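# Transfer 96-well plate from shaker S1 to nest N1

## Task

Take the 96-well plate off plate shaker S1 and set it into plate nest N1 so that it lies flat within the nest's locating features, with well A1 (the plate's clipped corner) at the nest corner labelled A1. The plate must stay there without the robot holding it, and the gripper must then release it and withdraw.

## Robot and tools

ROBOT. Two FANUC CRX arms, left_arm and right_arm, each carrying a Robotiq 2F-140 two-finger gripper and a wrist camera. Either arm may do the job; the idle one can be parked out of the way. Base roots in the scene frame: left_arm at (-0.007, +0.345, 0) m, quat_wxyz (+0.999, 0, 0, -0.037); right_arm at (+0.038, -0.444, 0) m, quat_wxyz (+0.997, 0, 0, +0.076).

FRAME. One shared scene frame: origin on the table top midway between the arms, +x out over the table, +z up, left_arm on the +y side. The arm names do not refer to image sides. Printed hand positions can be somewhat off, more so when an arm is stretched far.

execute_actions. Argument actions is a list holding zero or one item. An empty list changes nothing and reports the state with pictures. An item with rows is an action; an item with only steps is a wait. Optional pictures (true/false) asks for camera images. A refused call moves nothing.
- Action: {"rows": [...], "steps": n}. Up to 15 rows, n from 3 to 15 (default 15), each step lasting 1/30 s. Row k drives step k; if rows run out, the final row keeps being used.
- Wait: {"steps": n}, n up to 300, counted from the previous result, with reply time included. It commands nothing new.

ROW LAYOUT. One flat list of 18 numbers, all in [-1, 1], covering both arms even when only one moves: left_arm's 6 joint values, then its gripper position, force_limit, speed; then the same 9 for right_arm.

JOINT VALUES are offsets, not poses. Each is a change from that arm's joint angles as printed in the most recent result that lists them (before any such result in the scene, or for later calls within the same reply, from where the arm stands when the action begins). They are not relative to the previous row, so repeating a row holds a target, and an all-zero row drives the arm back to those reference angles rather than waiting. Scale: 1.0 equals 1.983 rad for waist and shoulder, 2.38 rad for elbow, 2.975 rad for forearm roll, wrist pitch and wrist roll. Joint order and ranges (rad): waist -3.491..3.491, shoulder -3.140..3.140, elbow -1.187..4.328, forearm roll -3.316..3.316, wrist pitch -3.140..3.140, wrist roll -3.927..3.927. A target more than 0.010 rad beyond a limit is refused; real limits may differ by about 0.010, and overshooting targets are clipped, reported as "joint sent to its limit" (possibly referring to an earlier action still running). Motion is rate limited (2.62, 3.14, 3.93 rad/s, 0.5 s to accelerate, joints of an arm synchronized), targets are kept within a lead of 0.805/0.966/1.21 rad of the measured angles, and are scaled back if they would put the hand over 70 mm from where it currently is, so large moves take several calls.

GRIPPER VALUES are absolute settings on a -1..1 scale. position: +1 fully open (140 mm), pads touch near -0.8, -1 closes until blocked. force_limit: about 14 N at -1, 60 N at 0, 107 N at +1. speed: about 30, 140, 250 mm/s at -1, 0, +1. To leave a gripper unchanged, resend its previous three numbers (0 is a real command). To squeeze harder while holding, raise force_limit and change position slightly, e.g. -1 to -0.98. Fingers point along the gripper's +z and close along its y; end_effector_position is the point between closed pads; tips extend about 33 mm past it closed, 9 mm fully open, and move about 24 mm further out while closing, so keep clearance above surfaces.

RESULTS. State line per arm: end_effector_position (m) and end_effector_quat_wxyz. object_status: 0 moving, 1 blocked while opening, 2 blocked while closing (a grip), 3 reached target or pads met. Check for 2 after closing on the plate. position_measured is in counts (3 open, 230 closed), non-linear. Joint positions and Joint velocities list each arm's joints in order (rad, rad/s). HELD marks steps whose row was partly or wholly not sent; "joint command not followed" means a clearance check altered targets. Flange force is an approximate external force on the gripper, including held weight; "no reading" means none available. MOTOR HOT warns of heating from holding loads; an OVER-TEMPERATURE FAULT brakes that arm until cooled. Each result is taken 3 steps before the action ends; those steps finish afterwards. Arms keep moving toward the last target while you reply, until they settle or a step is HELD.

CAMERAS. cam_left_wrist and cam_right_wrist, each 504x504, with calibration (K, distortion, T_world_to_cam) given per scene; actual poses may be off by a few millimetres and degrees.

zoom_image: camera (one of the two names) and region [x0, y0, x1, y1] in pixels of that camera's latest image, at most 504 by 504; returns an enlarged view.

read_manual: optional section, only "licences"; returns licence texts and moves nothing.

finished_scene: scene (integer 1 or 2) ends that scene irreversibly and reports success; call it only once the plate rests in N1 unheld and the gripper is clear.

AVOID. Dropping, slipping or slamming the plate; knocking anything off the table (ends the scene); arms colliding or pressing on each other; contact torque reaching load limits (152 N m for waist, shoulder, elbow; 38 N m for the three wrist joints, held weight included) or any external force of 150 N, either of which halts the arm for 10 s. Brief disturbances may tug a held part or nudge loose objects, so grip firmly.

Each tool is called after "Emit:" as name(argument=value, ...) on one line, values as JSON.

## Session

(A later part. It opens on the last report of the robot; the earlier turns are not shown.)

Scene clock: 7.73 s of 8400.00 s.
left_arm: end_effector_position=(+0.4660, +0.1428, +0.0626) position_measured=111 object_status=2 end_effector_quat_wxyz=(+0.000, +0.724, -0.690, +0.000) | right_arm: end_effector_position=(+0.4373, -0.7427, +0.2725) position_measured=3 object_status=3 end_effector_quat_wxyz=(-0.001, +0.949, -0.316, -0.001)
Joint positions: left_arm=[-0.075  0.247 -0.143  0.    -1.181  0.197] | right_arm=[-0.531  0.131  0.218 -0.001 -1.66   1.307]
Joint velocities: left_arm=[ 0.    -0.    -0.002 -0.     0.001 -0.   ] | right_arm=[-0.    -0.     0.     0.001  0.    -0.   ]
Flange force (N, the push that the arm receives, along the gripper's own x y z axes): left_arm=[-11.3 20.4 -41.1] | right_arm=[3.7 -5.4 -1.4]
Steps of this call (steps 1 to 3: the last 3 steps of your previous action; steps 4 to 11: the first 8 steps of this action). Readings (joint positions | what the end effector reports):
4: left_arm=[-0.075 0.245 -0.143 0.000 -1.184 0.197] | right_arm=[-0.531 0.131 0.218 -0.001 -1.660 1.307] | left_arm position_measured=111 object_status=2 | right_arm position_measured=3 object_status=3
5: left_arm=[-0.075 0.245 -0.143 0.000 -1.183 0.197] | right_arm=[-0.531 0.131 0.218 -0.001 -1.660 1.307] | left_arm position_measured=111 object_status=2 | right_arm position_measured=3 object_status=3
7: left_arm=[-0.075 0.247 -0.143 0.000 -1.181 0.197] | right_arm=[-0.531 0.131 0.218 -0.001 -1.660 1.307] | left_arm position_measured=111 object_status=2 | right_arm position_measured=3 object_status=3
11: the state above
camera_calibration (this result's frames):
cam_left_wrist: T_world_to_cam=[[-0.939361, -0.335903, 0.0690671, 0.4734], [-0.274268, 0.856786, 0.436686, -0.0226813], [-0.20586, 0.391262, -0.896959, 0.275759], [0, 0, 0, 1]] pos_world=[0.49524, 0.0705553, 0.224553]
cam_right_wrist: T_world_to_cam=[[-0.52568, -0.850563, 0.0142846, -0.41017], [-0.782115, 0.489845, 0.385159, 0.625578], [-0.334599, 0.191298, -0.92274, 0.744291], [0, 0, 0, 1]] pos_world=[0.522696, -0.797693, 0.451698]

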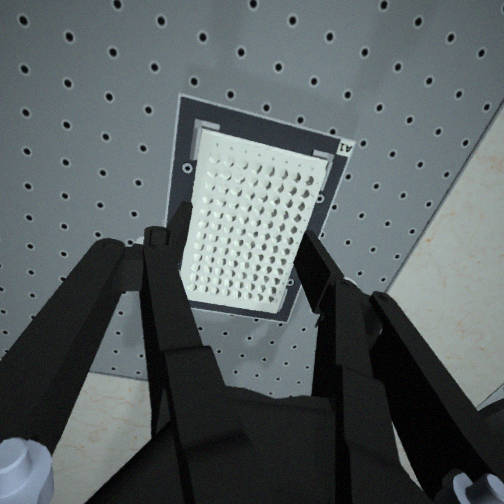

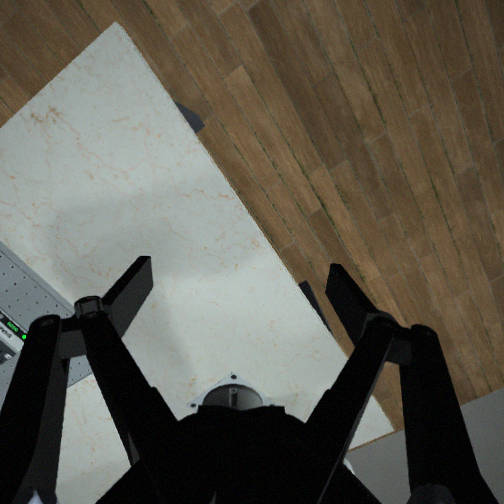

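The height matches the seated height from scene 1.

Emit:
execute_actions(actions=[{"rows":[[0,-0.0004,0.0006,0,-0.0008,0,0.6,0,-0.3,0,0,0,0,0,0,1,0,0]],"steps":9}])

Emit:
execute_actions(actions=[{"rows":[[0,-0.04,0.09,0,-0.098,0,0.6,0,-0.3,0,0,0,0,0,0,1,0,0]]}], pictures=true)

Emit:
zoom_image(camera="cam_left_wrist", region=[150,90,330,270])

Scene clock: 8.07 s of 8400.00 s.
left_arm: end_effector_position=(+0.4658, +0.1429, +0.0633) position_measured=86 object_status=0 end_effector_quat_wxyz=(+0.000, +0.724, -0.690, -0.000) | right_arm: end_effector_position=(+0.4373, -0.7427, +0.2725) position_measured=3 object_status=3 end_effector_quat_wxyz=(-0.001, +0.949, -0.316, -0.001)
Joint positions: left_arm=[-0.075  0.246 -0.142  0.    -1.183  0.197] | right_arm=[-0.531  0.131  0.218 -0.001 -1.66   1.307]
Joint velocities: left_arm=[-0.    -0.001  0.004  0.    -0.004  0.   ] | right_arm=[-0.    -0.    -0.     0.001 -0.001  0.001]
Flange force (N, the push that the arm receives, along the gripper's own x y z axes): left_arm=[-6.4 14.1 1.1] | right_arm=[5.0 -4.1 -1.3]
Steps of this call (steps 1 to 3: the last 3 steps of your previous action; step 4: the robot went on to your last target; steps 5 to 10: the first 6 steps of this action). Readings (joint positions | what the end effector reports):
5: left_arm=[-0.075 0.247 -0.143 0.000 -1.181 0.197] | right_arm=[-0.531 0.131 0.218 -0.001 -1.660 1.307] | left_arm position_measured=111 object_status=0 | right_arm position_measured=3 object_status=3
6: left_arm=[-0.075 0.247 -0.143 0.000 -1.181 0.197] | right_arm=[-0.531 0.131 0.218 -0.001 -1.660 1.307] | left_arm position_measured=111 object_status=0 | right_arm position_measured=3 object_status=3
8: left_arm=[-0.075 0.247 -0.142 0.000 -1.182 0.197] | right_arm=[-0.531 0.131 0.218 -0.001 -1.660 1.307] | left_arm position_measured=98 object_status=0 | right_arm position_measured=3 object_status=3
10: the state above

Scene clock: 8.57 s of 8400.00 s.
left_arm: end_effector_position=(+0.4659, +0.1429, +0.1860) position_measured=53 object_status=3 end_effector_quat_wxyz=(-0.001, +0.724, -0.690, +0.001) | right_arm: end_effector_position=(+0.4373, -0.7427, +0.2725) position_measured=3 object_status=3 end_effector_quat_wxyz=(-0.001, +0.949, -0.316, -0.001)
Joint positions: left_arm=[-0.075  0.171  0.062  0.    -1.46   0.197] | right_arm=[-0.531  0.131  0.218 -0.001 -1.66   1.307]
Joint velocities: left_arm=[-0.    -0.119  0.32  -0.    -0.435  0.   ] | right_arm=[-0.001  0.    -0.001  0.001  0.     0.   ]
Flange force (N, the push that the arm receives, along the gripper's own x y z axes): left_arm=[-0.2 4.6 -22.5] | right_arm=[2.4 -3.3 -0.5]
Steps of this call (steps 1 to 3: the last 3 steps of your previous action; steps 4 to 15: the first 12 steps of this action, its rows measured from where the robot was after step 3). Readings (joint positions | what the end effector reports):
3: left_arm=[-0.075 0.246 -0.142 0.000 -1.183 0.197] | right_arm=[-0.531 0.131 0.218 -0.001 -1.660 1.307] | left_arm position_measured=69 object_status=0 | right_arm position_measured=3 object_status=3
4: left_arm=[-0.075 0.246 -0.142 0.000 -1.183 0.197] | right_arm=[-0.531 0.131 0.218 -0.001 -1.660 1.307] | left_arm position_measured=63 object_status=0 | right_arm position_measured=3 object_status=3
5: left_arm=[-0.075 0.245 -0.139 0.000 -1.187 0.197] | right_arm=[-0.531 0.131 0.218 -0.001 -1.660 1.307] | left_arm position_measured=57 object_status=0 | right_arm position_measured=3 object_status=3
7: left_arm=[-0.075 0.237 -0.116 0.000 -1.218 0.197] | right_arm=[-0.531 0.131 0.218 -0.001 -1.660 1.307] | left_arm position_measured=53 object_status=0 | right_arm position_measured=3 object_status=3
11: left_arm=[-0.075 0.200 -0.018 0.000 -1.351 0.197] | right_arm=[-0.531 0.131 0.218 -0.001 -1.660 1.307] | left_arm position_measured=53 object_status=3 | right_arm position_measured=3 object_status=3
15: the state above
camera_calibration (this result's frames):
cam_left_wrist: T_world_to_cam=[[-0.939488, -0.335925, 0.0672018, 0.465201], [-0.275224, 0.856913, 0.435834, -0.0760305], [-0.203993, 0.390965, -0.897515, 0.385629], [0, 0, 0, 1]] pos_world=[0.494791, 0.0706563, 0.347983]
cam_right_wrist: T_world_to_cam=[[-0.525679, -0.850563, 0.0142845, -0.41017], [-0.782115, 0.489845, 0.385159, 0.625578], [-0.334599, 0.191298, -0.92274, 0.744291], [0, 0, 0, 1]] pos_world=[0.522696, -0.797693, 0.451698]

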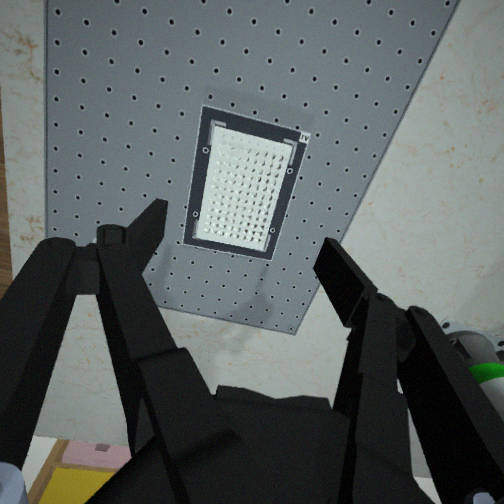

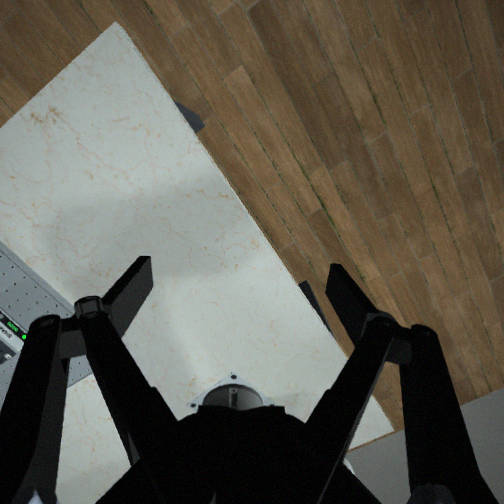

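Region (150, 90, 330, 270) of cam_left_wrist's 504x504 image, scaled by 2.800, with more detail than that image has.

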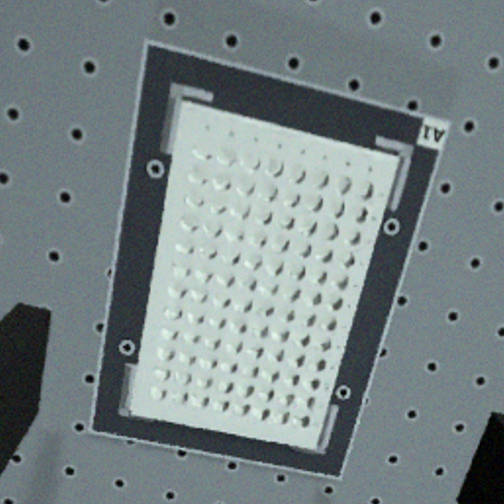

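Emit:
finished_scene(scene=2)

The scene is finished: the task was done.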